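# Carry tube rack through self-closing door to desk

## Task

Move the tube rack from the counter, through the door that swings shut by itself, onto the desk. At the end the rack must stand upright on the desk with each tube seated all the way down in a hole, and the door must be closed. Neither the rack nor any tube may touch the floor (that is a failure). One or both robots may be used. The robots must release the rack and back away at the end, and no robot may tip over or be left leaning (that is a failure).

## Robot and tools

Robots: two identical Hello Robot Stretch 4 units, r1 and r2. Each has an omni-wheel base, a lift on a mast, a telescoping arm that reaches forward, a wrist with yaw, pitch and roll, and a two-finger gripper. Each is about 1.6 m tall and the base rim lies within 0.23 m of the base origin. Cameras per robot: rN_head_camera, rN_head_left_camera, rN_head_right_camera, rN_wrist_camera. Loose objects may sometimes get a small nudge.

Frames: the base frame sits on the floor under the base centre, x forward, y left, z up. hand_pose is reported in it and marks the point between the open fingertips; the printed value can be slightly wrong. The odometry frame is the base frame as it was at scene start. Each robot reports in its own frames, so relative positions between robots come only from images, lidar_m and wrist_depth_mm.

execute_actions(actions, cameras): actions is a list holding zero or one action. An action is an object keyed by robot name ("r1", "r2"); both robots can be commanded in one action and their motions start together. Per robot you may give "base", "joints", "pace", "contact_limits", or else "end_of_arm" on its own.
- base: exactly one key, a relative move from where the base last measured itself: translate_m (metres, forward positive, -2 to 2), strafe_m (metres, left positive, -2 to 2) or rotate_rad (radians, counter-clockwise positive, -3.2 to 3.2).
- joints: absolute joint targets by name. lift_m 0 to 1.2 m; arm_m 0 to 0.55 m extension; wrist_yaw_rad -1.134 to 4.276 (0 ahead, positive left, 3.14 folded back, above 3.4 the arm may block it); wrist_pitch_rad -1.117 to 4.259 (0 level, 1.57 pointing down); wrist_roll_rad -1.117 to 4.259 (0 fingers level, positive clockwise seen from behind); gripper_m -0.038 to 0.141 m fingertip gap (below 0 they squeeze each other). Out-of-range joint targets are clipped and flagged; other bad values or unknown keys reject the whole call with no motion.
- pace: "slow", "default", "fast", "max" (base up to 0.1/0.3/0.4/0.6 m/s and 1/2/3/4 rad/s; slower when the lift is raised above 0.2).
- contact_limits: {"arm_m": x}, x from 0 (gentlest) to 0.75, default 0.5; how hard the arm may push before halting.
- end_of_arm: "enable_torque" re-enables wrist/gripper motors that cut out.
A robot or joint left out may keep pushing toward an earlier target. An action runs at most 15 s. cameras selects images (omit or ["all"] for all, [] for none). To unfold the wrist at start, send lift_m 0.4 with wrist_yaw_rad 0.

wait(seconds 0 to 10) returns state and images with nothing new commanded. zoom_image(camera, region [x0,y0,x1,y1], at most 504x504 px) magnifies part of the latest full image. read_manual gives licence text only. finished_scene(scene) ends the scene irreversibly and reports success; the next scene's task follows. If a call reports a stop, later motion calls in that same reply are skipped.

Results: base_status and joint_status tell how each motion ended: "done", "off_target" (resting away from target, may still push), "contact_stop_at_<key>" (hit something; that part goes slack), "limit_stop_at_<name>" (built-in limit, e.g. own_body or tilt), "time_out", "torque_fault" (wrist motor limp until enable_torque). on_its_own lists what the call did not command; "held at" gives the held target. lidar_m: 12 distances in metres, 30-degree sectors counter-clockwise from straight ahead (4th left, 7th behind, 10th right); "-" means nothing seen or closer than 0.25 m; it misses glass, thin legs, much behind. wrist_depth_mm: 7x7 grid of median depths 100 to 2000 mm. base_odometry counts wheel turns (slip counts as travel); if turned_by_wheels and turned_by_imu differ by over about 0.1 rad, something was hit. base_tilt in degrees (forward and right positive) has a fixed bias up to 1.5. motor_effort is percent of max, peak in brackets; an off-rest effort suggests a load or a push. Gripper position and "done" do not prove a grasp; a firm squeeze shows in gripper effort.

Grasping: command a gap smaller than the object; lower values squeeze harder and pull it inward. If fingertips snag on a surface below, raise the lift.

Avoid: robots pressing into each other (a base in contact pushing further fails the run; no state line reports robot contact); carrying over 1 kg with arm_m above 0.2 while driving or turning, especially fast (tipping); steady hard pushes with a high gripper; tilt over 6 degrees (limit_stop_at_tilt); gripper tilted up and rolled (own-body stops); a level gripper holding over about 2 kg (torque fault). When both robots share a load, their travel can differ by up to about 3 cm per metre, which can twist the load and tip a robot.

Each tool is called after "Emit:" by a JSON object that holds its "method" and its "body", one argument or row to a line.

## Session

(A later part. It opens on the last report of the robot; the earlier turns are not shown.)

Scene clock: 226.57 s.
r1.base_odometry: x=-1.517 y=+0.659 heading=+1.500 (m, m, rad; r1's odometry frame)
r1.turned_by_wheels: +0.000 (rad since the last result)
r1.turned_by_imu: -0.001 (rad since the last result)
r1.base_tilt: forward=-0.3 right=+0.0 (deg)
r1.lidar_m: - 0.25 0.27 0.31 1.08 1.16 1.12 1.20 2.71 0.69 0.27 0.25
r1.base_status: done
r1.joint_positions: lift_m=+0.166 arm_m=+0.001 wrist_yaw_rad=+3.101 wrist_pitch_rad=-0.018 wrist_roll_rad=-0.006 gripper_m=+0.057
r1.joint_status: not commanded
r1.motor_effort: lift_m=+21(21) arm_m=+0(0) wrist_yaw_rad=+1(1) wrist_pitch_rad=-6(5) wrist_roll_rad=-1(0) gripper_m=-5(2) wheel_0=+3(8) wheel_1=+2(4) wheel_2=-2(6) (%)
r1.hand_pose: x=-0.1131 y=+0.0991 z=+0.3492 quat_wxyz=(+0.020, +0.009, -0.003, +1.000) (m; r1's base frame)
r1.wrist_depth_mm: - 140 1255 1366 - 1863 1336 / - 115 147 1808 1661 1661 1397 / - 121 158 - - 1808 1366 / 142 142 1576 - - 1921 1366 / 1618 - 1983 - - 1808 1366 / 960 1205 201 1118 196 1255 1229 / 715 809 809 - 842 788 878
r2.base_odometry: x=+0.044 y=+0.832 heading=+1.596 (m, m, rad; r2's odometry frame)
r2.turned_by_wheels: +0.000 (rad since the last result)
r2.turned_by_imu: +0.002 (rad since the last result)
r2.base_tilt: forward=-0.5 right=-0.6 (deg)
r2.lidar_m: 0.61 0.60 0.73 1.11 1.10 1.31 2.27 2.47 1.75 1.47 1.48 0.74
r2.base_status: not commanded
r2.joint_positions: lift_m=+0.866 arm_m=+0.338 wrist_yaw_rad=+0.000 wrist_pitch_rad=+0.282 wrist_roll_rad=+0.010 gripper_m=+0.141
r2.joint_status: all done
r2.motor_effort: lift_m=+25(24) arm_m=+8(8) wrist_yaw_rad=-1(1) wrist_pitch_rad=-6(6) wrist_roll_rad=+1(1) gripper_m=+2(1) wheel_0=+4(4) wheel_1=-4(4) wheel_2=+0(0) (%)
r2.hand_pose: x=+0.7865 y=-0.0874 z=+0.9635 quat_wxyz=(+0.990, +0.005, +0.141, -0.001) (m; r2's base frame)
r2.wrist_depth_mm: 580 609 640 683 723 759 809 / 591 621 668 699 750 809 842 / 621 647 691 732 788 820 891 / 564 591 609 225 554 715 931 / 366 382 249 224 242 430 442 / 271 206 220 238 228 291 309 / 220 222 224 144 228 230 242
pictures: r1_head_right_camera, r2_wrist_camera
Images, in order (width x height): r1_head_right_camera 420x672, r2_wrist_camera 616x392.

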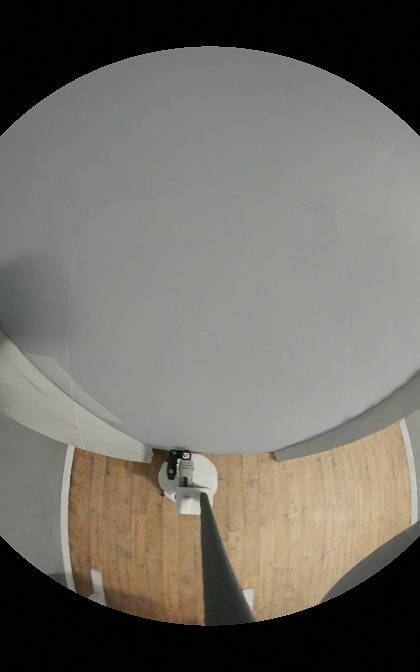

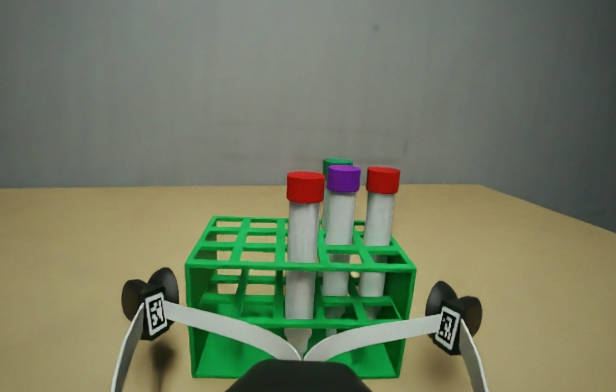

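Emit:
{"method": "execute_actions", "body": {
  "actions": [
    {"r1": {"base": {"translate_m": 0.4}, "pace": "default"}, "r2": {"joints": {"gripper_m": 0.07}, "pace": "default"}}
  ],
  "cameras": ["r1_head_right_camera", "r2_wrist_camera", "r2_head_camera"]
}}

Scene clock: 232.43 s.
r1.base_odometry: x=-1.489 y=+1.058 heading=+1.500 (m, m, rad; r1's odometry frame)
r1.turned_by_wheels: +0.000 (rad since the last result)
r1.turned_by_imu: -0.002 (rad since the last result)
r1.base_tilt: forward=-0.2 right=+0.0 (deg)
r1.lidar_m: 0.25 0.29 1.08 0.66 0.32 1.56 1.92 1.58 0.62 0.25 0.25 -
r1.base_status: done
r1.joint_positions: lift_m=+0.166 arm_m=+0.001 wrist_yaw_rad=+3.101 wrist_pitch_rad=-0.018 wrist_roll_rad=-0.006 gripper_m=+0.057
r1.joint_status: not commanded
r1.motor_effort: lift_m=+21(21) arm_m=+0(0) wrist_yaw_rad=+1(2) wrist_pitch_rad=-6(5) wrist_roll_rad=-1(1) gripper_m=-5(3) wheel_0=-1(6) wheel_1=+0(6) wheel_2=+1(12) (%)
r1.hand_pose: x=-0.1131 y=+0.0991 z=+0.3492 quat_wxyz=(+0.020, +0.009, -0.003, +1.000) (m; r1's base frame)
r1.wrist_depth_mm: - 140 - - - - 325 / - 115 147 1983 1983 1863 322 / - 121 158 - - - 320 / 142 142 1983 - - - 320 / 1499 - - - - 1921 317 / 991 1182 201 1098 196 427 315 / 715 820 809 - 842 359 314
r2.base_odometry: x=+0.044 y=+0.832 heading=+1.596 (m, m, rad; r2's odometry frame)
r2.turned_by_wheels: +0.000 (rad since the last result)
r2.turned_by_imu: +0.002 (rad since the last result)
r2.base_tilt: forward=-0.5 right=-0.7 (deg)
r2.lidar_m: 0.62 0.61 0.73 1.11 1.10 1.27 2.29 2.49 1.64 1.49 1.48 0.73
r2.base_status: not commanded
r2.joint_positions: lift_m=+0.866 arm_m=+0.338 wrist_yaw_rad=+0.000 wrist_pitch_rad=+0.283 wrist_roll_rad=+0.010 gripper_m=+0.071
r2.joint_status: all done
r2.motor_effort: lift_m=+25(25) arm_m=+8(8) wrist_yaw_rad=+0(1) wrist_pitch_rad=-8(9) wrist_roll_rad=+1(1) gripper_m=-27(27) wheel_0=+4(4) wheel_1=-4(4) wheel_2=+0(0) (%)
r2.hand_pose: x=+0.7864 y=-0.0874 z=+0.9632 quat_wxyz=(+0.990, +0.005, +0.141, -0.001) (m; r2's base frame)
r2.wrist_depth_mm: 580 609 640 683 715 768 809 / 591 627 668 699 750 788 842 / 621 647 691 732 778 831 904 / 559 580 609 208 544 707 917 / 366 377 244 190 218 430 439 / 268 179 210 213 209 304 307 / 213 217 199 224 208 172 240
pictures: r1_head_right_camera, r2_head_camera, r2_wrist_camera
Images, in order (width x height): r1_head_right_camera 420x672, r2_head_camera 420x560, r2_wrist_camera 616x392.

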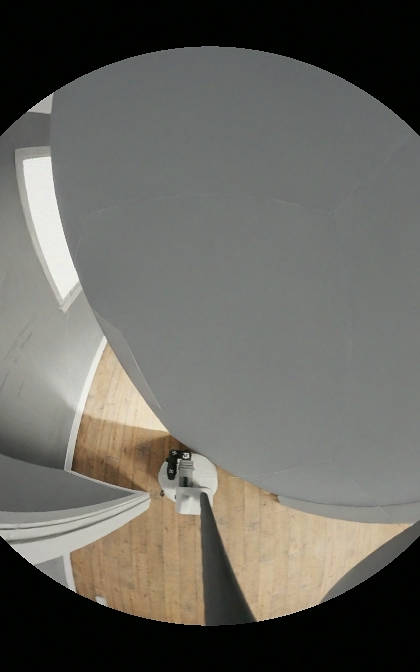

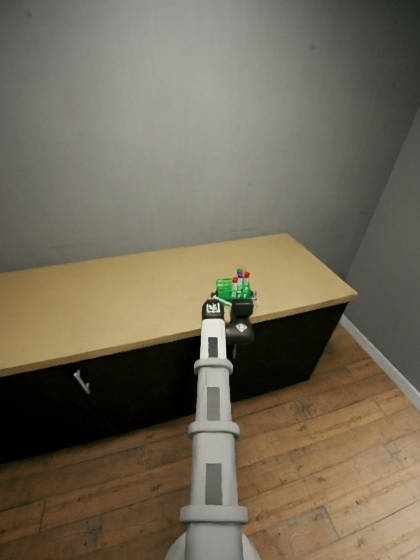

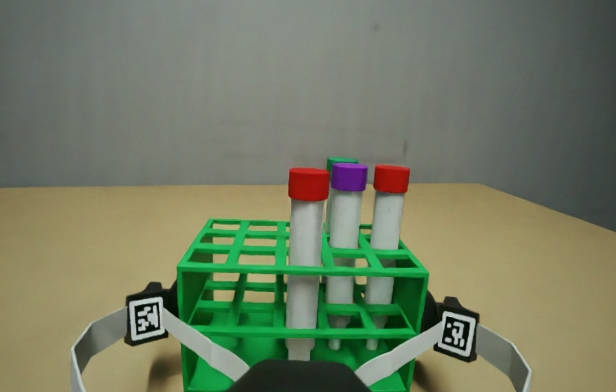

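Emit:
{"method": "execute_actions", "body": {
  "actions": [
    {"r1": {"base": {"translate_m": 0.4}, "pace": "default"}, "r2": {"joints": {"gripper_m": 0.06, "lift_m": 0.91}, "pace": "slow"}}
  ],
  "cameras": ["r1_head_right_camera", "r2_wrist_camera", "r2_head_camera"]
}}

Scene clock: 239.10 s.
r1.base_odometry: x=-1.461 y=+1.457 heading=+1.501 (m, m, rad; r1's odometry frame)
r1.turned_by_wheels: +0.000 (rad since the last result)
r1.turned_by_imu: -0.002 (rad since the last result)
r1.base_tilt: forward=-0.2 right=+0.0 (deg)
r1.lidar_m: 2.01 1.48 1.09 1.04 0.80 0.61 2.32 2.83 0.31 0.25 2.88 2.11
r1.base_status: done
r1.joint_positions: lift_m=+0.166 arm_m=+0.001 wrist_yaw_rad=+3.101 wrist_pitch_rad=-0.018 wrist_roll_rad=-0.006 gripper_m=+0.057
r1.joint_status: not commanded
r1.motor_effort: lift_m=+21(21) arm_m=-1(0) wrist_yaw_rad=-1(2) wrist_pitch_rad=-5(6) wrist_roll_rad=+0(1) gripper_m=-3(3) wheel_0=+1(4) wheel_1=+1(5) wheel_2=+0(12) (%)
r1.hand_pose: x=-0.1131 y=+0.0991 z=+0.3492 quat_wxyz=(+0.020, +0.009, -0.003, +1.000) (m; r1's base frame)
r1.wrist_depth_mm: - 140 - - - 691 691 / - 115 147 - - 691 699 / - 121 158 - - 699 699 / 142 142 - - - 691 707 / 1576 - - - 732 707 699 / 976 1160 201 1118 196 699 699 / 707 809 820 - 691 691 691
r2.base_odometry: x=+0.044 y=+0.832 heading=+1.596 (m, m, rad; r2's odometry frame)
r2.turned_by_wheels: +0.000 (rad since the last result)
r2.turned_by_imu: +0.002 (rad since the last result)
r2.base_tilt: forward=-0.6 right=-0.6 (deg)
r2.lidar_m: 0.62 0.61 0.73 1.10 1.11 1.29 2.27 1.40 1.36 1.49 1.50 0.73
r2.base_status: not commanded
r2.joint_positions: lift_m=+0.909 arm_m=+0.339 wrist_yaw_rad=+0.000 wrist_pitch_rad=+0.283 wrist_roll_rad=+0.010 gripper_m=+0.061
r2.joint_status: all done
r2.motor_effort: lift_m=+26(27) arm_m=+9(8) wrist_yaw_rad=-1(0) wrist_pitch_rad=-9(8) wrist_roll_rad=+1(1) gripper_m=-30(29) wheel_0=+4(4) wheel_1=-4(4) wheel_2=+0(0) (%)
r2.hand_pose: x=+0.7864 y=-0.0874 z=+1.0071 quat_wxyz=(+0.990, +0.005, +0.141, -0.001) (m; r2's base frame)
r2.wrist_depth_mm: 574 609 634 676 715 759 809 / 597 627 661 707 741 798 842 / 615 654 683 732 778 820 904 / 634 668 715 206 683 866 946 / 466 484 238 186 213 549 554 / 343 175 208 215 219 392 387 / 267 278 187 222 223 169 307
pictures: r1_head_right_camera, r2_head_camera, r2_wrist_camera
Images, in order (width x height): r1_head_right_camera 420x672, r2_head_camera 420x560, r2_wrist_camera 616x392.

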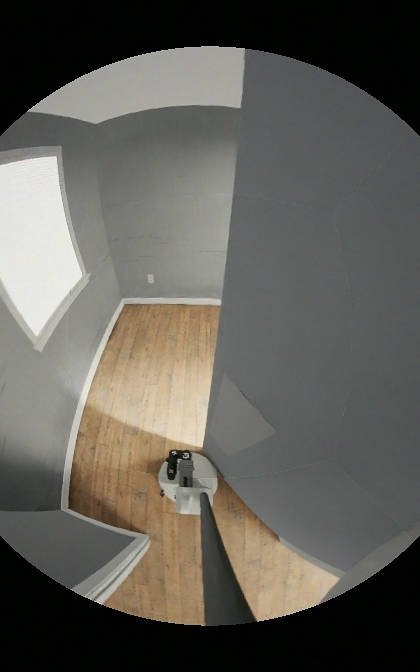

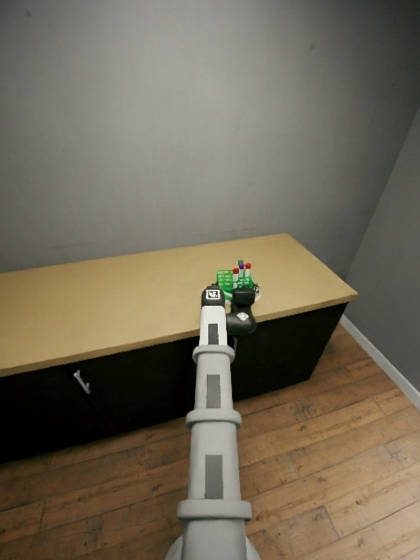

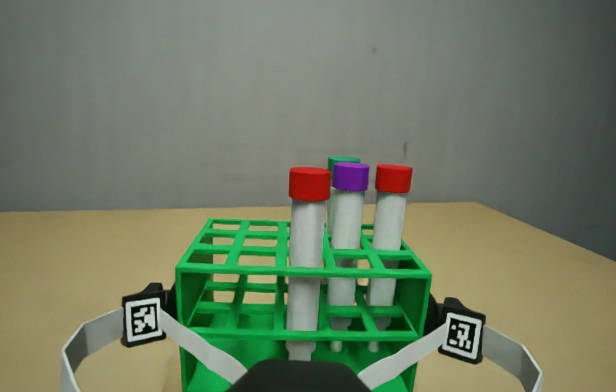

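Emit:
{"method": "execute_actions", "body": {
  "actions": [
    {"r1": {"base": {"strafe_m": -0.4}, "pace": "default"}, "r2": {"base": {"translate_m": -1.39}, "joints": {"arm_m": 0.0, "lift_m": 0.93}, "pace": "fast"}}
  ],
  "cameras": ["r1_head_right_camera", "r2_wrist_camera", "r2_head_right_camera"]
}}

Scene clock: 284.20 s.
r1.base_odometry: x=-1.062 y=+1.429 heading=+1.500 (m, m, rad; r1's odometry frame)
r1.turned_by_wheels: +0.000 (rad since the last result)
r1.turned_by_imu: -0.001 (rad since the last result)
r1.base_tilt: forward=-0.3 right=-0.1 (deg)
r1.lidar_m: 0.99 1.13 1.52 1.45 0.86 2.06 2.70 0.32 0.25 - 0.25 0.25
r1.base_status: done
r1.joint_positions: lift_m=+0.166 arm_m=+0.001 wrist_yaw_rad=+3.101 wrist_pitch_rad=-0.018 wrist_roll_rad=-0.006 gripper_m=+0.057
r1.joint_status: not commanded
r1.motor_effort: lift_m=+21(21) arm_m=+0(0) wrist_yaw_rad=+1(0) wrist_pitch_rad=-6(5) wrist_roll_rad=-1(0) gripper_m=-3(5) wheel_0=+0(11) wheel_1=-1(11) wheel_2=+0(2) (%)
r1.hand_pose: x=-0.1131 y=+0.0991 z=+0.3492 quat_wxyz=(+0.020, +0.009, -0.003, +1.000) (m; r1's base frame)
r1.wrist_depth_mm: - 140 - - - - - / - 115 147 - - - - / - 121 159 - - - - / 142 142 - - - - 1983 / 469 1618 - - - - 1863 / 473 991 201 1118 196 1255 1160 / 477 723 809 - 842 798 798
r2.base_odometry: x=+0.079 y=-0.558 heading=+1.596 (m, m, rad; r2's odometry frame)
r2.turned_by_wheels: +0.000 (rad since the last result)
r2.turned_by_imu: +0.003 (rad since the last result)
r2.base_tilt: forward=-0.6 right=-0.6 (deg)
r2.lidar_m: 0.42 1.52 0.87 0.74 0.75 0.87 1.12 1.14 1.33 1.89 0.95 0.46
r2.base_status: done
r2.joint_positions: lift_m=+0.930 arm_m=+0.003 wrist_yaw_rad=+0.000 wrist_pitch_rad=+0.283 wrist_roll_rad=+0.010 gripper_m=+0.061
r2.joint_status: all done
joint sent to its limit — the command would take r2.arm_m past its lower limit, so that joint was sent only as far as its limit.
r2.motor_effort: lift_m=+25(29) arm_m=-8(9) wrist_yaw_rad=+0(2) wrist_pitch_rad=-10(9) wrist_roll_rad=+1(1) gripper_m=-28(31) wheel_0=-2(9) wheel_1=-3(3) wheel_2=+0(13) (%)
r2.hand_pose: x=+0.4505 y=-0.0875 z=+1.0271 quat_wxyz=(+0.990, +0.005, +0.141, -0.001) (m; r2's base frame)
r2.wrist_depth_mm: 1921 - - - - - 1756 / 1921 - - - - - 1756 / 1708 1756 1863 - - - 1863 / 1618 1618 1808 206 1921 - 1863 / 1661 1708 239 186 213 - 1808 / 1708 176 208 214 218 - 1808 / 1464 1537 187 223 223 169 1708
pictures: r1_head_right_camera, r2_head_right_camera, r2_wrist_camera
Images, in order (width x height): r1_head_right_camera 420x672, r2_head_right_camera 420x672, r2_wrist_camera 616x392.

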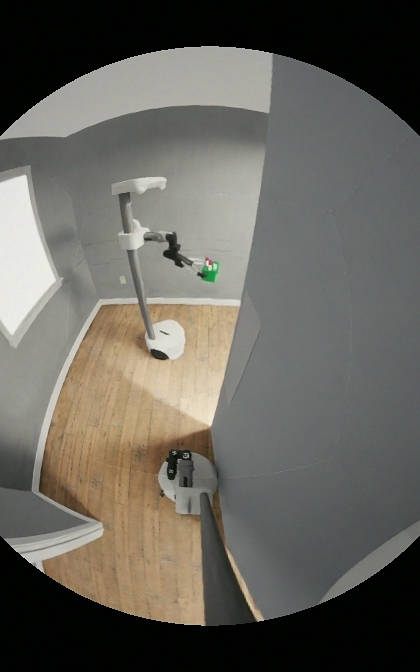

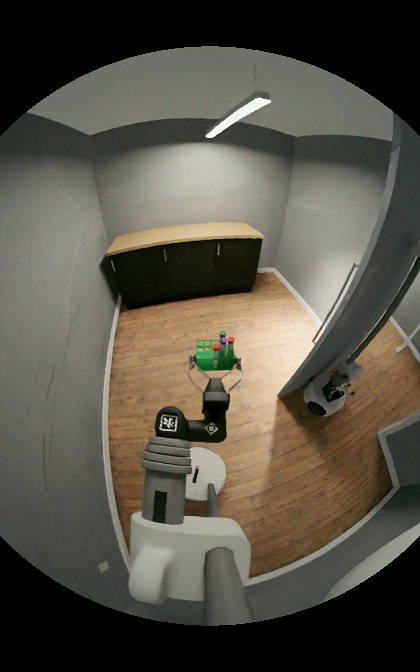

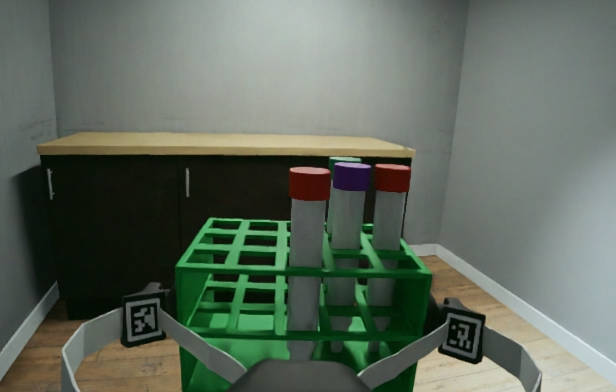

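Emit:
{"method": "execute_actions", "body": {
  "actions": [
    {"r1": {"base": {"strafe_m": -0.2}, "pace": "slow"}, "r2": {"base": {"rotate_rad": -1.34}, "pace": "default"}}
  ],
  "cameras": ["r1_head_right_camera", "r2_wrist_camera", "r2_head_camera", "r2_head_left_camera"]
}}

Scene clock: 292.53 s.
r1.base_odometry: x=-0.942 y=+1.429 heading=+1.433 (m, m, rad; r1's odometry frame)
r1.turned_by_wheels: -0.067 (rad since the last result)
r1.turned_by_imu: -0.062 (rad since the last result)
r1.base_tilt: forward=-0.3 right=+0.0 (deg)
r1.lidar_m: 1.21 0.89 1.64 1.54 0.98 2.13 2.26 0.29 0.25 - 0.25 0.25
r1.base_status: strafe_m contact_stop (by the wheels' count: -0.120 of -0.200)
r1.joint_positions: lift_m=+0.166 arm_m=+0.001 wrist_yaw_rad=+3.101 wrist_pitch_rad=-0.017 wrist_roll_rad=-0.006 gripper_m=+0.057
r1.joint_status: not commanded
r1.on_its_own: the wheels are slack since a contact_stop
r1.motor_effort: lift_m=+21(21) arm_m=-1(0) wrist_yaw_rad=-1(2) wrist_pitch_rad=-5(6) wrist_roll_rad=+1(2) gripper_m=-1(4) wheel_0=+0(27) wheel_1=+0(36) wheel_2=+0(4) (%)
r1.hand_pose: x=-0.1131 y=+0.0991 z=+0.3492 quat_wxyz=(+0.020, +0.009, -0.003, +1.000) (m; r1's base frame)
r1.wrist_depth_mm: - 140 - - - - - / - 115 147 - - - - / - 121 158 - - - 1921 / 142 142 - - - - 1921 / 402 609 - - - - 1921 / 407 603 201 1118 196 1229 1205 / 410 574 809 - 831 788 854
r2.base_odometry: x=+0.079 y=-0.558 heading=+0.256 (m, m, rad; r2's odometry frame)
r2.turned_by_wheels: -1.339 (rad since the last result)
r2.turned_by_imu: -1.356 (rad since the last result)
r2.base_tilt: forward=-0.5 right=-0.6 (deg)
r2.lidar_m: 0.40 1.04 2.07 1.94 1.12 0.78 0.73 0.79 1.05 1.12 1.18 0.48
r2.base_status: done
r2.joint_positions: lift_m=+0.930 arm_m=+0.003 wrist_yaw_rad=+0.000 wrist_pitch_rad=+0.283 wrist_roll_rad=+0.010 gripper_m=+0.061
r2.joint_status: not commanded
r2.motor_effort: lift_m=+25(25) arm_m=-8(8) wrist_yaw_rad=+0(1) wrist_pitch_rad=-9(9) wrist_roll_rad=+1(1) gripper_m=-30(30) wheel_0=+4(8) wheel_1=+3(6) wheel_2=+2(7) (%)
r2.hand_pose: x=+0.4505 y=-0.0875 z=+1.0271 quat_wxyz=(+0.990, +0.005, +0.141, -0.001) (m; r2's base frame)
r2.wrist_depth_mm: 976 1336 - - 1499 1464 1499 / 991 1397 - - 1537 1576 1499 / 1008 1397 - - 1618 1618 1537 / 1025 1464 - 208 1661 1708 1464 / 1025 1308 238 187 214 1708 1464 / 1042 176 209 215 217 1808 1397 / 976 1042 187 221 223 169 1397
pictures: r1_head_right_camera, r2_head_camera, r2_head_left_camera, r2_wrist_camera
Images, in order (width x height): r1_head_right_camera 420x672, r2_head_camera 420x560, r2_head_left_camera 420x672, r2_wrist_camera 616x392.

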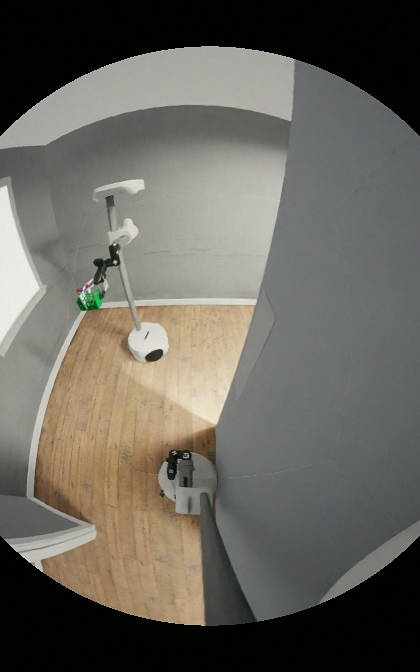

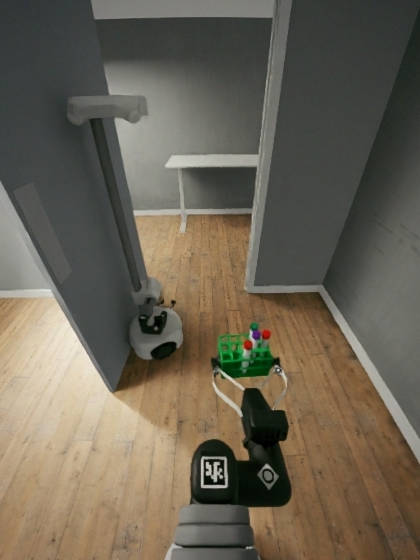

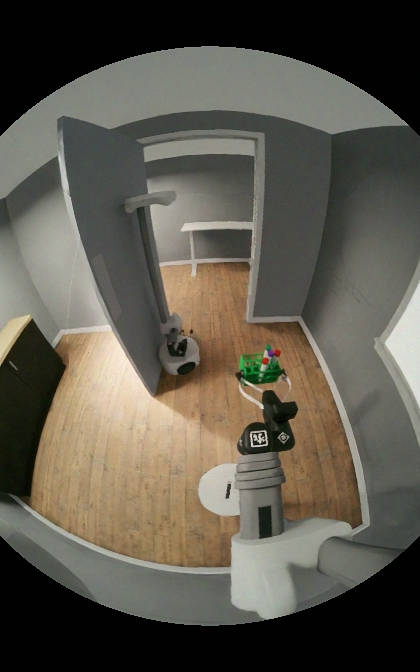

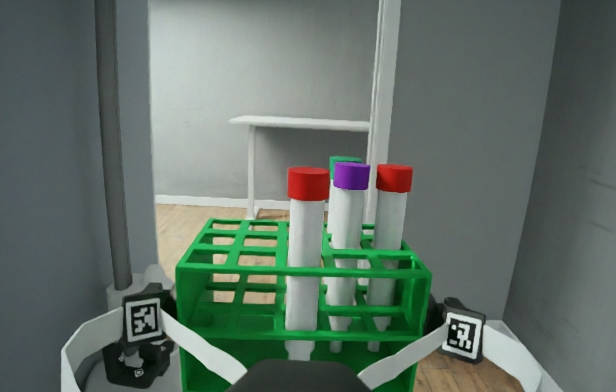

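Emit:
{"method": "execute_actions", "body": {
  "actions": [
    {"r1": {"base": {"translate_m": 0.3}, "pace": "default"}, "r2": {"base": {"strafe_m": -0.18}, "pace": "fast"}}
  ],
  "cameras": ["r1_head_right_camera", "r2_head_camera", "r2_head_left_camera"]
}}

Scene clock: 316.63 s.
r1.base_odometry: x=-0.901 y=+1.726 heading=+1.433 (m, m, rad; r1's odometry frame)
r1.turned_by_wheels: +0.000 (rad since the last result)
r1.turned_by_imu: -0.002 (rad since the last result)
r1.base_tilt: forward=-0.2 right=+0.0 (deg)
r1.lidar_m: 1.70 0.93 0.77 1.55 1.32 1.19 0.72 0.27 0.25 - 1.63 1.81
r1.base_status: done
r1.joint_positions: lift_m=+0.166 arm_m=+0.001 wrist_yaw_rad=+3.101 wrist_pitch_rad=-0.017 wrist_roll_rad=-0.006 gripper_m=+0.057
r1.joint_status: not commanded
r1.motor_effort: lift_m=+21(21) arm_m=+0(0) wrist_yaw_rad=+1(0) wrist_pitch_rad=-5(6) wrist_roll_rad=-1(1) gripper_m=-5(3) wheel_0=+2(7) wheel_1=-1(4) wheel_2=-2(10) (%)
r1.hand_pose: x=-0.1131 y=+0.0991 z=+0.3492 quat_wxyz=(+0.020, +0.009, -0.003, +1.000) (m; r1's base frame)
r1.wrist_depth_mm: - 140 - - - - 1042 / - 115 147 - - - 1042 / - 121 159 - - - 1060 / 142 142 303 - - - 1098 / 404 603 1808 - - - 1060 / 407 609 202 1118 196 1138 1078 / 410 574 809 - 842 788 854
r2.base_odometry: x=+0.125 y=-0.732 heading=+0.257 (m, m, rad; r2's odometry frame)
r2.turned_by_wheels: +0.000 (rad since the last result)
r2.turned_by_imu: +0.001 (rad since the last result)
r2.base_tilt: forward=-0.5 right=-0.6 (deg)
r2.lidar_m: 0.42 0.93 1.19 2.12 1.10 0.79 0.74 0.76 1.02 0.94 0.98 0.47
r2.base_status: done
r2.joint_positions: lift_m=+0.930 arm_m=+0.003 wrist_yaw_rad=+0.000 wrist_pitch_rad=+0.283 wrist_roll_rad=+0.010 gripper_m=+0.061
r2.joint_status: not commanded
r2.motor_effort: lift_m=+25(25) arm_m=-8(8) wrist_yaw_rad=+1(1) wrist_pitch_rad=-10(9) wrist_roll_rad=+1(1) gripper_m=-30(31) wheel_0=+1(12) wheel_1=+1(11) wheel_2=+1(0) (%)
r2.hand_pose: x=+0.4505 y=-0.0874 z=+1.0271 quat_wxyz=(+0.990, +0.005, +0.141, -0.001) (m; r2's base frame)
r2.wrist_depth_mm: 1205 - - - 1499 1499 1281 / 1205 - - - 1618 1537 1229 / 1229 - - - 1618 1618 1229 / 1255 - - 207 1756 1661 1229 / 1281 - 238 186 215 1708 1229 / 1138 176 208 215 219 1464 1182 / 904 1499 187 221 222 169 1160
pictures: r1_head_right_camera, r2_head_camera, r2_head_left_camera
Images, in order (width x height): r1_head_right_camera 420x672, r2_head_camera 420x560, r2_head_left_camera 420x672.

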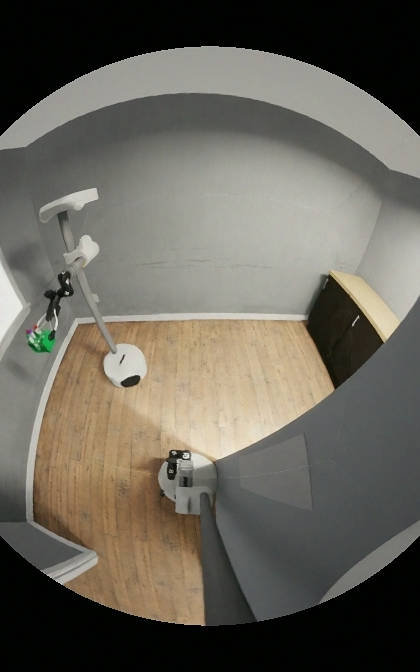

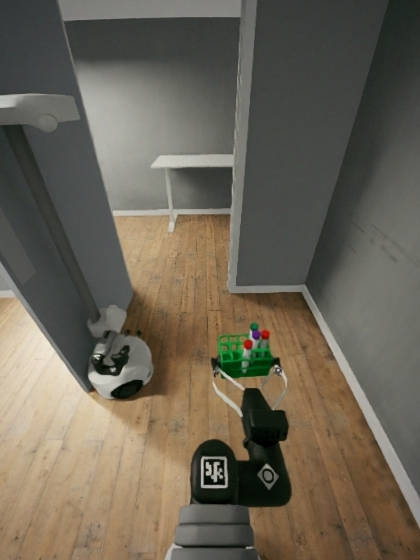

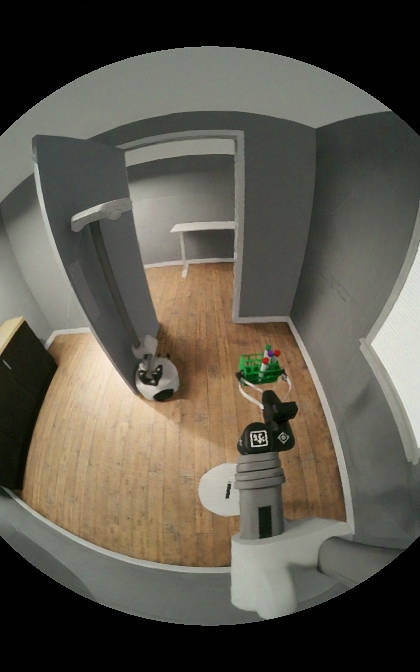

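Emit:
{"method": "execute_actions", "body": {
  "actions": [
    {"r1": {"base": {"translate_m": 0.05}, "pace": "slow"}, "r2": {"base": {"translate_m": 1.27}, "pace": "fast"}}
  ],
  "cameras": ["r1_head_left_camera", "r2_head_camera", "r2_head_left_camera", "r2_wrist_camera"]
}}

Scene clock: 329.33 s.
r1.base_odometry: x=-0.894 y=+1.776 heading=+1.433 (m, m, rad; r1's odometry frame)
r1.turned_by_wheels: +0.000 (rad since the last result)
r1.turned_by_imu: -0.001 (rad since the last result)
r1.base_tilt: forward=-0.3 right=+0.0 (deg)
r1.lidar_m: 1.64 1.68 1.63 0.62 0.50 0.60 0.75 0.28 0.25 1.54 1.55 1.77
r1.base_status: done
r1.joint_positions: lift_m=+0.166 arm_m=+0.001 wrist_yaw_rad=+3.101 wrist_pitch_rad=-0.017 wrist_roll_rad=-0.006 gripper_m=+0.057
r1.joint_status: not commanded
r1.motor_effort: lift_m=+21(21) arm_m=+0(0) wrist_yaw_rad=-1(0) wrist_pitch_rad=-6(5) wrist_roll_rad=+0(2) gripper_m=-4(3) wheel_0=+3(3) wheel_1=+1(3) wheel_2=-4(6) (%)
r1.hand_pose: x=-0.1131 y=+0.0991 z=+0.3492 quat_wxyz=(+0.020, +0.009, -0.003, +1.000) (m; r1's base frame)
r1.wrist_depth_mm: - 140 - - - - 1078 / - 115 147 - - - 1098 / - 121 158 - - - 1118 / 142 142 842 - - - 1098 / 404 615 1863 - - - 1118 / 404 615 201 1098 196 1138 603 / 410 580 820 - 842 798 473
r2.base_odometry: x=+1.353 y=-0.409 heading=+0.257 (m, m, rad; r2's odometry frame)
r2.turned_by_wheels: +0.000 (rad since the last result)
r2.turned_by_imu: +0.003 (rad since the last result)
r2.base_tilt: forward=-0.6 right=-0.6 (deg)
r2.lidar_m: 0.42 2.05 0.84 0.63 0.51 2.13 1.98 1.37 1.00 0.93 0.89 0.45
r2.base_status: done
r2.joint_positions: lift_m=+0.930 arm_m=+0.003 wrist_yaw_rad=+0.000 wrist_pitch_rad=+0.283 wrist_roll_rad=+0.010 gripper_m=+0.061
r2.joint_status: not commanded
r2.motor_effort: lift_m=+25(25) arm_m=-8(8) wrist_yaw_rad=-1(0) wrist_pitch_rad=-9(9) wrist_roll_rad=+1(1) gripper_m=-31(29) wheel_0=+1(9) wheel_1=+3(5) wheel_2=+1(12) (%)
r2.hand_pose: x=+0.4505 y=-0.0874 z=+1.0271 quat_wxyz=(+0.990, +0.005, +0.141, -0.001) (m; r2's base frame)
r2.wrist_depth_mm: - - - - 373 336 340 / - - - - 379 349 351 / - - - - 370 362 368 / - - - 206 359 382 382 / - - 238 186 213 397 397 / 1921 176 208 215 218 410 415 / 1499 1537 187 221 223 169 433
pictures: r1_head_left_camera, r2_head_camera, r2_head_left_camera, r2_wrist_camera
Images, in order (width x height): r1_head_left_camera 420x672, r2_head_camera 420x560, r2_head_left_camera 420x672, r2_wrist_camera 616x392.

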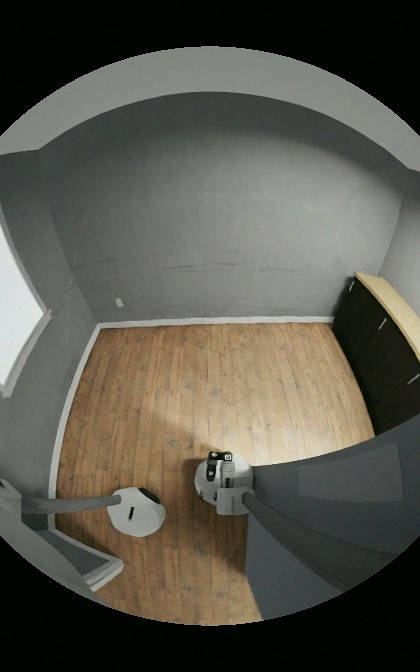

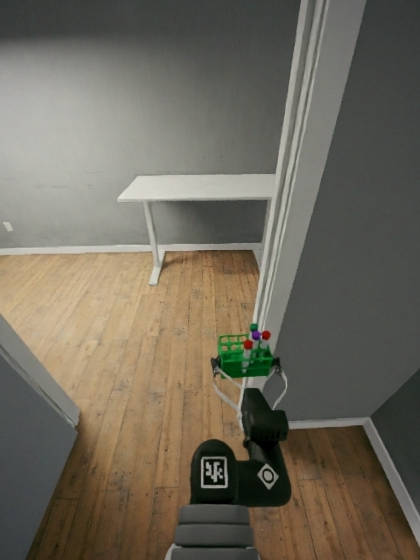

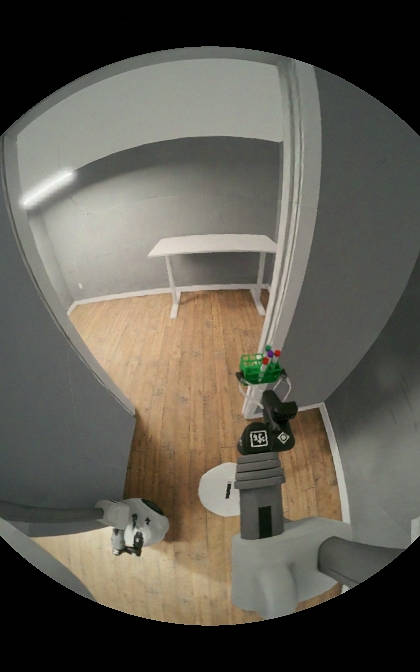

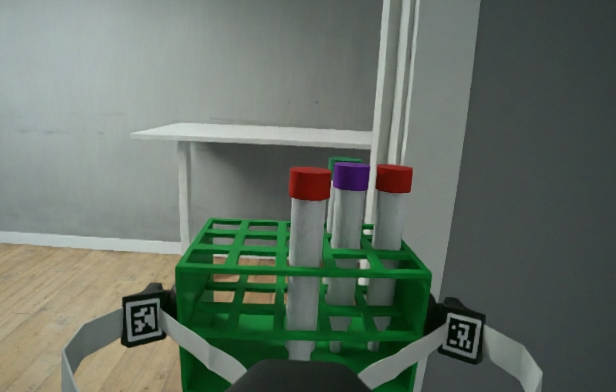

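Emit:
{"method": "execute_actions", "body": {
  "actions": [
    {"r2": {"base": {"strafe_m": 0.16}, "pace": "default"}}
  ],
  "cameras": ["r2_head_camera", "r2_head_left_camera", "r2_wrist_camera"]
}}

Scene clock: 336.37 s.
r1.base_odometry: x=-0.894 y=+1.776 heading=+1.433 (m, m, rad; r1's odometry frame)
r1.turned_by_wheels: +0.000 (rad since the last result)
r1.turned_by_imu: -0.001 (rad since the last result)
r1.base_tilt: forward=-0.3 right=+0.0 (deg)
r1.lidar_m: 1.65 1.72 1.64 1.56 0.36 0.39 0.73 0.29 0.25 1.57 1.55 1.73
r1.base_status: not commanded
r1.joint_positions: lift_m=+0.166 arm_m=+0.001 wrist_yaw_rad=+3.101 wrist_pitch_rad=-0.017 wrist_roll_rad=-0.006 gripper_m=+0.057
r1.joint_status: not commanded
r1.motor_effort: lift_m=+21(21) arm_m=-1(0) wrist_yaw_rad=-1(1) wrist_pitch_rad=-5(5) wrist_roll_rad=-1(1) gripper_m=-4(5) wheel_0=+3(3) wheel_1=+1(1) wheel_2=-4(4) (%)
r1.hand_pose: x=-0.1131 y=+0.0991 z=+0.3492 quat_wxyz=(+0.020, +0.009, -0.003, +1.000) (m; r1's base frame)
r1.wrist_depth_mm: - 140 - - - - 1098 / - 115 147 - - - 1098 / - 121 158 - - - 1118 / 142 142 854 - - - 1118 / 404 615 1863 - - - 1138 / 407 609 202 1118 196 585 591 / 404 574 809 - 831 402 399
r2.base_odometry: x=+1.312 y=-0.254 heading=+0.257 (m, m, rad; r2's odometry frame)
r2.turned_by_wheels: +0.000 (rad since the last result)
r2.turned_by_imu: +0.004 (rad since the last result)
r2.base_tilt: forward=-0.5 right=-0.6 (deg)
r2.lidar_m: 0.41 1.00 0.68 0.52 0.36 0.44 1.98 1.57 1.16 1.10 0.89 0.47
r2.base_status: done
r2.joint_positions: lift_m=+0.930 arm_m=+0.003 wrist_yaw_rad=+0.000 wrist_pitch_rad=+0.283 wrist_roll_rad=+0.010 gripper_m=+0.061
r2.joint_status: not commanded
r2.motor_effort: lift_m=+25(25) arm_m=-8(8) wrist_yaw_rad=-1(0) wrist_pitch_rad=-11(10) wrist_roll_rad=+1(1) gripper_m=-29(29) wheel_0=-1(10) wheel_1=+1(15) wheel_2=+0(1) (%)
r2.hand_pose: x=+0.4505 y=-0.0874 z=+1.0271 quat_wxyz=(+0.990, +0.005, +0.141, -0.001) (m; r2's base frame)
r2.wrist_depth_mm: - - - - - - 368 / - - - - - - 370 / - - - - - 1756 364 / - - - 208 211 - 368 / - - 238 186 213 492 382 / 1808 176 208 215 219 421 397 / 1499 1499 187 222 223 169 415
pictures: r2_head_camera, r2_head_left_camera, r2_wrist_camera
Images, in order (width x height): r2_head_camera 420x560, r2_head_left_camera 420x672, r2_wrist_camera 616x392.

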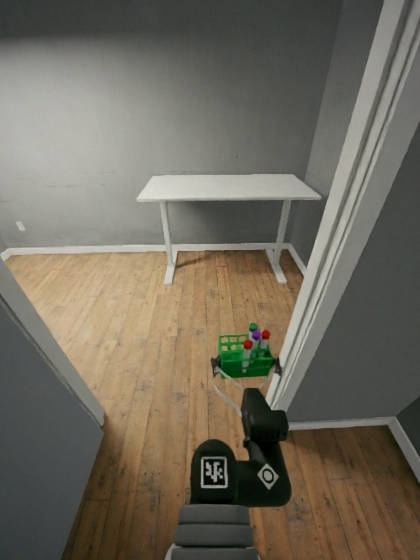

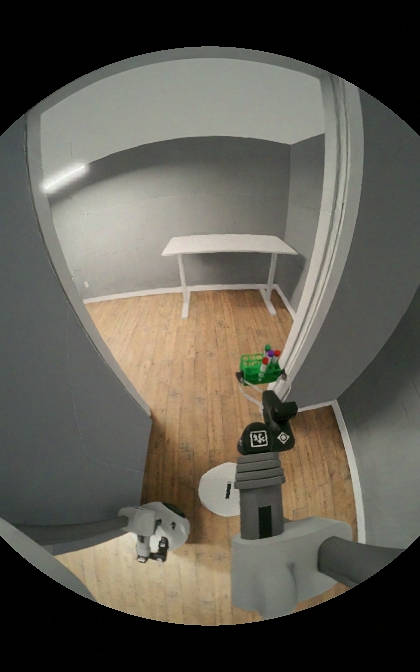

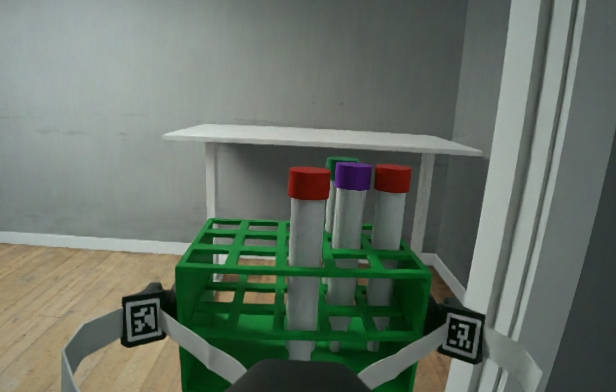

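Emit:
{"method": "execute_actions", "body": {
  "actions": [
    {"r2": {"base": {"translate_m": 1.55}, "joints": {"lift_m": 1.02}, "pace": "fast"}}
  ],
  "cameras": ["r1_head_right_camera", "r2_head_camera", "r2_head_left_camera", "r2_wrist_camera"]
}}

Scene clock: 366.57 s.
r1.base_odometry: x=-0.894 y=+1.776 heading=+1.433 (m, m, rad; r1's odometry frame)
r1.turned_by_wheels: +0.000 (rad since the last result)
r1.turned_by_imu: -0.001 (rad since the last result)
r1.base_tilt: forward=-0.4 right=+0.1 (deg)
r1.lidar_m: 1.65 1.71 1.63 1.55 1.40 1.21 0.75 0.29 0.25 1.57 1.56 1.78
r1.base_status: not commanded
r1.joint_positions: lift_m=+0.166 arm_m=+0.001 wrist_yaw_rad=+3.101 wrist_pitch_rad=-0.017 wrist_roll_rad=-0.006 gripper_m=+0.057
r1.joint_status: not commanded
r1.motor_effort: lift_m=+21(21) arm_m=+0(0) wrist_yaw_rad=+0(2) wrist_pitch_rad=-6(5) wrist_roll_rad=-1(1) gripper_m=-5(4) wheel_0=+3(3) wheel_1=+1(1) wheel_2=-4(4) (%)
r1.hand_pose: x=-0.1131 y=+0.0991 z=+0.3492 quat_wxyz=(+0.020, +0.009, -0.003, +1.000) (m; r1's base frame)
r1.wrist_depth_mm: - 140 - - - - 1098 / - 115 147 - - - 1118 / - 121 158 - - - 1118 / 142 142 854 - - - 1118 / 407 609 1863 1983 1863 - 1118 / 407 621 202 1098 196 1160 1098 / 410 580 809 - 831 788 842
r2.base_odometry: x=+2.811 y=+0.141 heading=+0.257 (m, m, rad; r2's odometry frame)
r2.turned_by_wheels: +0.000 (rad since the last result)
r2.turned_by_imu: +0.003 (rad since the last result)
r2.base_tilt: forward=-0.6 right=-0.6 (deg)
r2.lidar_m: 0.40 0.43 0.59 2.67 1.17 1.07 1.73 0.86 1.11 1.06 0.62 0.45
r2.base_status: done
r2.joint_positions: lift_m=+1.020 arm_m=+0.003 wrist_yaw_rad=+0.000 wrist_pitch_rad=+0.283 wrist_roll_rad=+0.010 gripper_m=+0.061
r2.joint_status: all done
r2.motor_effort: lift_m=+25(30) arm_m=-8(8) wrist_yaw_rad=-1(1) wrist_pitch_rad=-9(9) wrist_roll_rad=+1(1) gripper_m=-30(30) wheel_0=+1(8) wheel_1=+3(9) wheel_2=+1(11) (%)
r2.hand_pose: x=+0.4505 y=-0.0874 z=+1.1171 quat_wxyz=(+0.990, +0.005, +0.141, -0.001) (m; r2's base frame)
r2.wrist_depth_mm: 891 878 891 891 878 891 904 / 917 904 917 917 917 931 917 / 946 946 946 946 960 960 976 / 960 976 960 206 917 991 1025 / 621 654 238 187 213 732 759 / 459 176 208 214 219 521 525 / 359 375 187 222 223 169 424
pictures: r1_head_right_camera, r2_head_camera, r2_head_left_camera, r2_wrist_camera
Images, in order (width x height): r1_head_right_camera 420x672, r2_head_camera 420x560, r2_head_left_camera 420x672, r2_wrist_camera 616x392.

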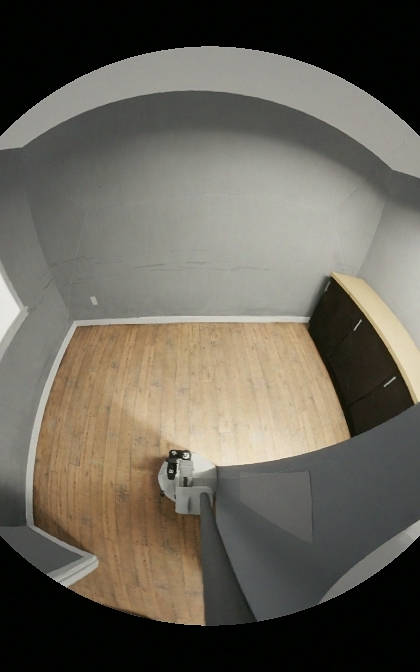

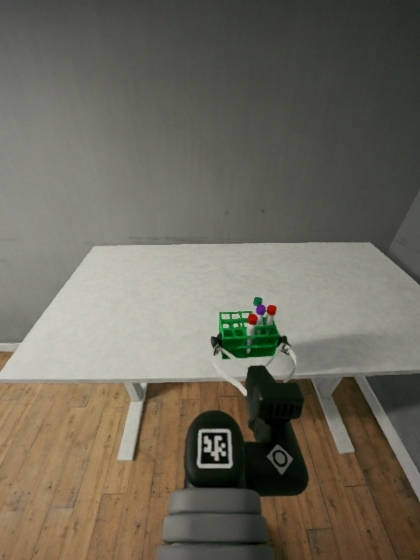

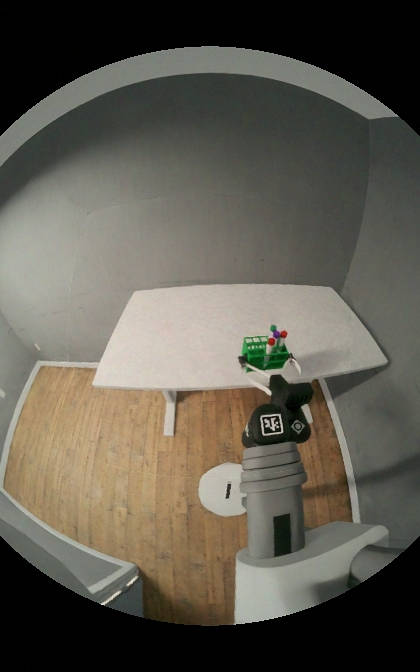

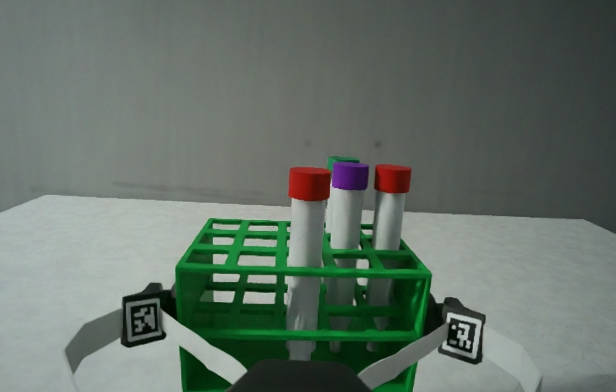

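Emit:
{"method": "execute_actions", "body": {
  "actions": [
    {"r1": {"base": {"translate_m": -0.4}, "pace": "default"}, "r2": {"joints": {"lift_m": 0.93, "arm_m": 0.2}, "pace": "default"}}
  ],
  "cameras": ["r1_head_right_camera", "r2_head_camera", "r2_wrist_camera"]
}}

Scene clock: 381.07 s.
r1.base_odometry: x=-0.949 y=+1.380 heading=+1.433 (m, m, rad; r1's odometry frame)
r1.turned_by_wheels: +0.000 (rad since the last result)
r1.turned_by_imu: +0.001 (rad since the last result)
r1.base_tilt: forward=-0.2 right=-0.1 (deg)
r1.lidar_m: 2.05 2.10 1.65 1.53 0.94 1.34 1.36 0.25 0.25 - 0.25 0.27
r1.base_status: done
r1.joint_positions: lift_m=+0.166 arm_m=+0.001 wrist_yaw_rad=+3.101 wrist_pitch_rad=-0.017 wrist_roll_rad=-0.006 gripper_m=+0.057
r1.joint_status: not commanded
r1.motor_effort: lift_m=+21(21) arm_m=+0(0) wrist_yaw_rad=+1(2) wrist_pitch_rad=-5(5) wrist_roll_rad=+0(1) gripper_m=-4(3) wheel_0=+1(6) wheel_1=-3(9) wheel_2=-1(10) (%)
r1.hand_pose: x=-0.1131 y=+0.0991 z=+0.3492 quat_wxyz=(+0.020, +0.009, -0.003, +1.000) (m; r1's base frame)
r1.wrist_depth_mm: - 140 - - - - 1921 / - 115 147 - - - 1863 / - 121 158 - - - 1921 / 142 142 - - - - 1921 / 404 609 - 1921 1464 - 1921 / 404 609 202 1118 196 1255 1281 / 407 574 798 - 842 798 854
r2.base_odometry: x=+2.811 y=+0.141 heading=+0.257 (m, m, rad; r2's odometry frame)
r2.turned_by_wheels: +0.000 (rad since the last result)
r2.turned_by_imu: +0.002 (rad since the last result)
r2.base_tilt: forward=-0.6 right=-0.7 (deg)
r2.lidar_m: 0.40 0.44 0.58 2.69 1.19 1.10 1.34 0.83 1.11 1.05 0.64 0.47
r2.base_status: not commanded
r2.joint_positions: lift_m=+0.930 arm_m=+0.199 wrist_yaw_rad=+0.000 wrist_pitch_rad=+0.283 wrist_roll_rad=+0.010 gripper_m=+0.061
r2.joint_status: all done
r2.motor_effort: lift_m=+15(24) arm_m=+8(9) wrist_yaw_rad=-2(0) wrist_pitch_rad=-10(9) wrist_roll_rad=+1(1) gripper_m=-31(30) wheel_0=+2(1) wheel_1=+3(3) wheel_2=+1(1) (%)
r2.hand_pose: x=+0.6464 y=-0.0874 z=+1.0280 quat_wxyz=(+0.990, +0.005, +0.141, -0.001) (m; r2's base frame)
r2.wrist_depth_mm: 699 699 707 707 707 707 715 / 723 732 732 723 741 741 741 / 759 759 759 768 768 759 778 / 654 668 699 208 621 788 778 / 421 439 238 186 214 496 504 / 310 176 207 215 218 351 353 / 244 253 187 223 222 169 278
pictures: r1_head_right_camera, r2_head_camera, r2_wrist_camera
Images, in order (width x height): r1_head_right_camera 420x672, r2_head_camera 420x560, r2_wrist_camera 616x392.

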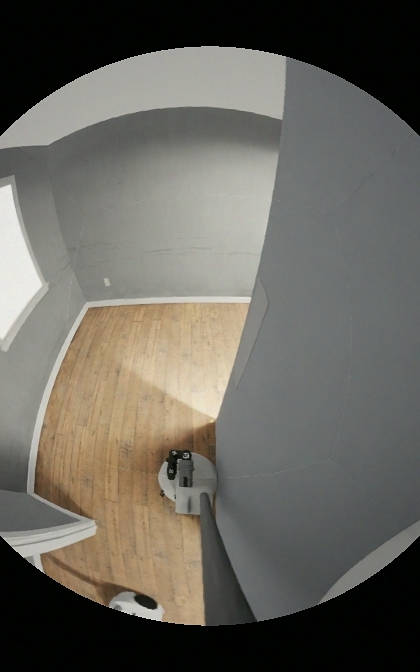

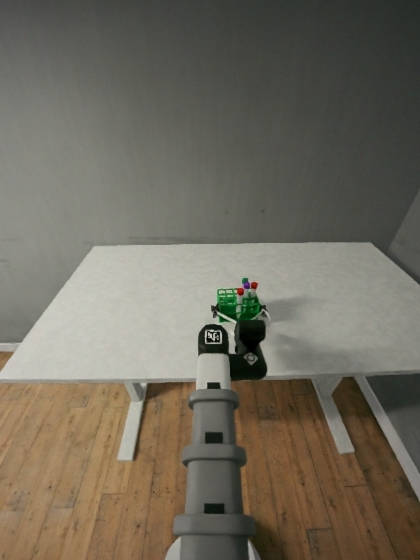

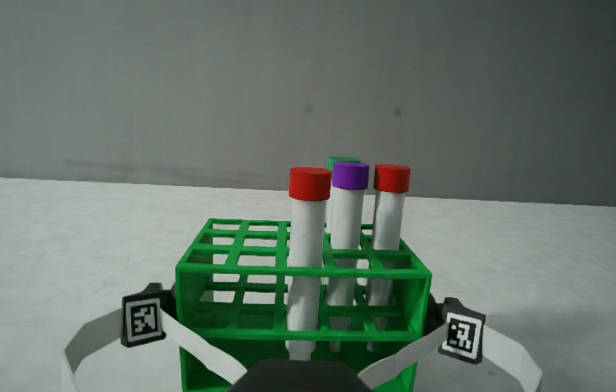

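Emit:
{"method": "execute_actions", "body": {
  "actions": [
    {"r1": {"base": {"strafe_m": 0.25}, "pace": "default"}, "r2": {"joints": {"lift_m": 0.906}, "pace": "slow"}}
  ],
  "cameras": ["r1_head_right_camera", "r2_wrist_camera"]
}}

Scene clock: 389.53 s.
r1.base_odometry: x=-1.197 y=+1.414 heading=+1.433 (m, m, rad; r1's odometry frame)
r1.turned_by_wheels: +0.000 (rad since the last result)
r1.turned_by_imu: -0.003 (rad since the last result)
r1.base_tilt: forward=-0.3 right=+0.0 (deg)
r1.lidar_m: 0.33 1.93 1.39 1.31 0.75 0.75 1.30 0.56 0.25 0.25 - 0.25
r1.base_status: done
r1.joint_positions: lift_m=+0.166 arm_m=+0.001 wrist_yaw_rad=+3.101 wrist_pitch_rad=-0.017 wrist_roll_rad=-0.006 gripper_m=+0.057
r1.joint_status: not commanded
r1.motor_effort: lift_m=+21(21) arm_m=+0(1) wrist_yaw_rad=-1(0) wrist_pitch_rad=-5(6) wrist_roll_rad=+1(1) gripper_m=-3(3) wheel_0=+2(14) wheel_1=-1(10) wheel_2=-1(4) (%)
r1.hand_pose: x=-0.1131 y=+0.0991 z=+0.3492 quat_wxyz=(+0.020, +0.009, -0.003, +1.000) (m; r1's base frame)
r1.wrist_depth_mm: - 140 - - - - 699 / - 115 147 - - - 699 / - 121 158 - - - 707 / 142 142 - - - - 707 / 1576 - - 1430 - 1708 707 / 991 1182 201 1118 196 809 715 / 715 798 820 - 854 732 707
r2.base_odometry: x=+2.811 y=+0.141 heading=+0.257 (m, m, rad; r2's odometry frame)
r2.turned_by_wheels: +0.000 (rad since the last result)
r2.turned_by_imu: +0.002 (rad since the last result)
r2.base_tilt: forward=-0.6 right=-0.6 (deg)
r2.lidar_m: 0.41 0.45 0.58 2.68 1.18 1.10 1.30 0.86 1.11 1.06 0.62 0.45
r2.base_status: not commanded
r2.joint_positions: lift_m=+0.906 arm_m=+0.199 wrist_yaw_rad=+0.000 wrist_pitch_rad=+0.283 wrist_roll_rad=+0.010 gripper_m=+0.061
r2.joint_status: all done
r2.motor_effort: lift_m=+15(19) arm_m=+8(8) wrist_yaw_rad=-1(1) wrist_pitch_rad=-10(9) wrist_roll_rad=+1(1) gripper_m=-29(29) wheel_0=+1(1) wheel_1=+3(3) wheel_2=+1(1) (%)
r2.hand_pose: x=+0.6464 y=-0.0874 z=+1.0040 quat_wxyz=(+0.990, +0.005, +0.141, -0.001) (m; r2's base frame)
r2.wrist_depth_mm: 699 707 715 707 715 715 707 / 723 723 723 741 741 741 741 / 750 759 759 759 768 768 778 / 564 585 615 208 535 715 759 / 366 382 239 187 213 436 439 / 271 176 208 215 218 307 307 / 212 220 187 222 223 169 243
pictures: r1_head_right_camera, r2_wrist_camera
Images, in order (width x height): r1_head_right_camera 420x672, r2_wrist_camera 616x392.

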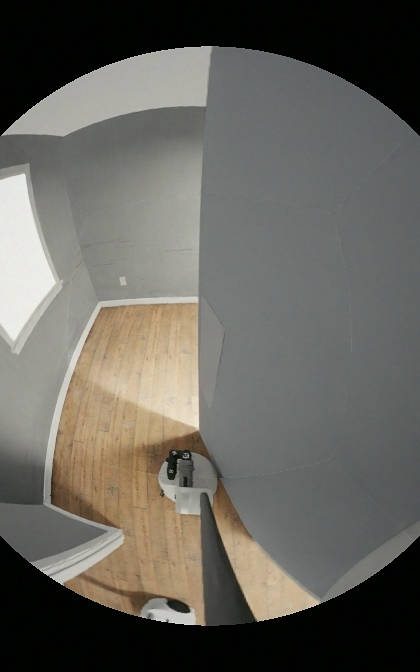

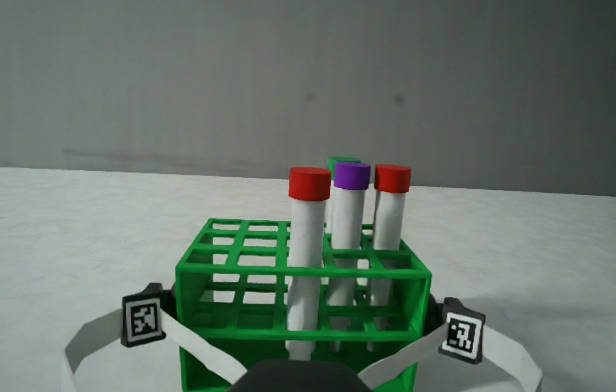

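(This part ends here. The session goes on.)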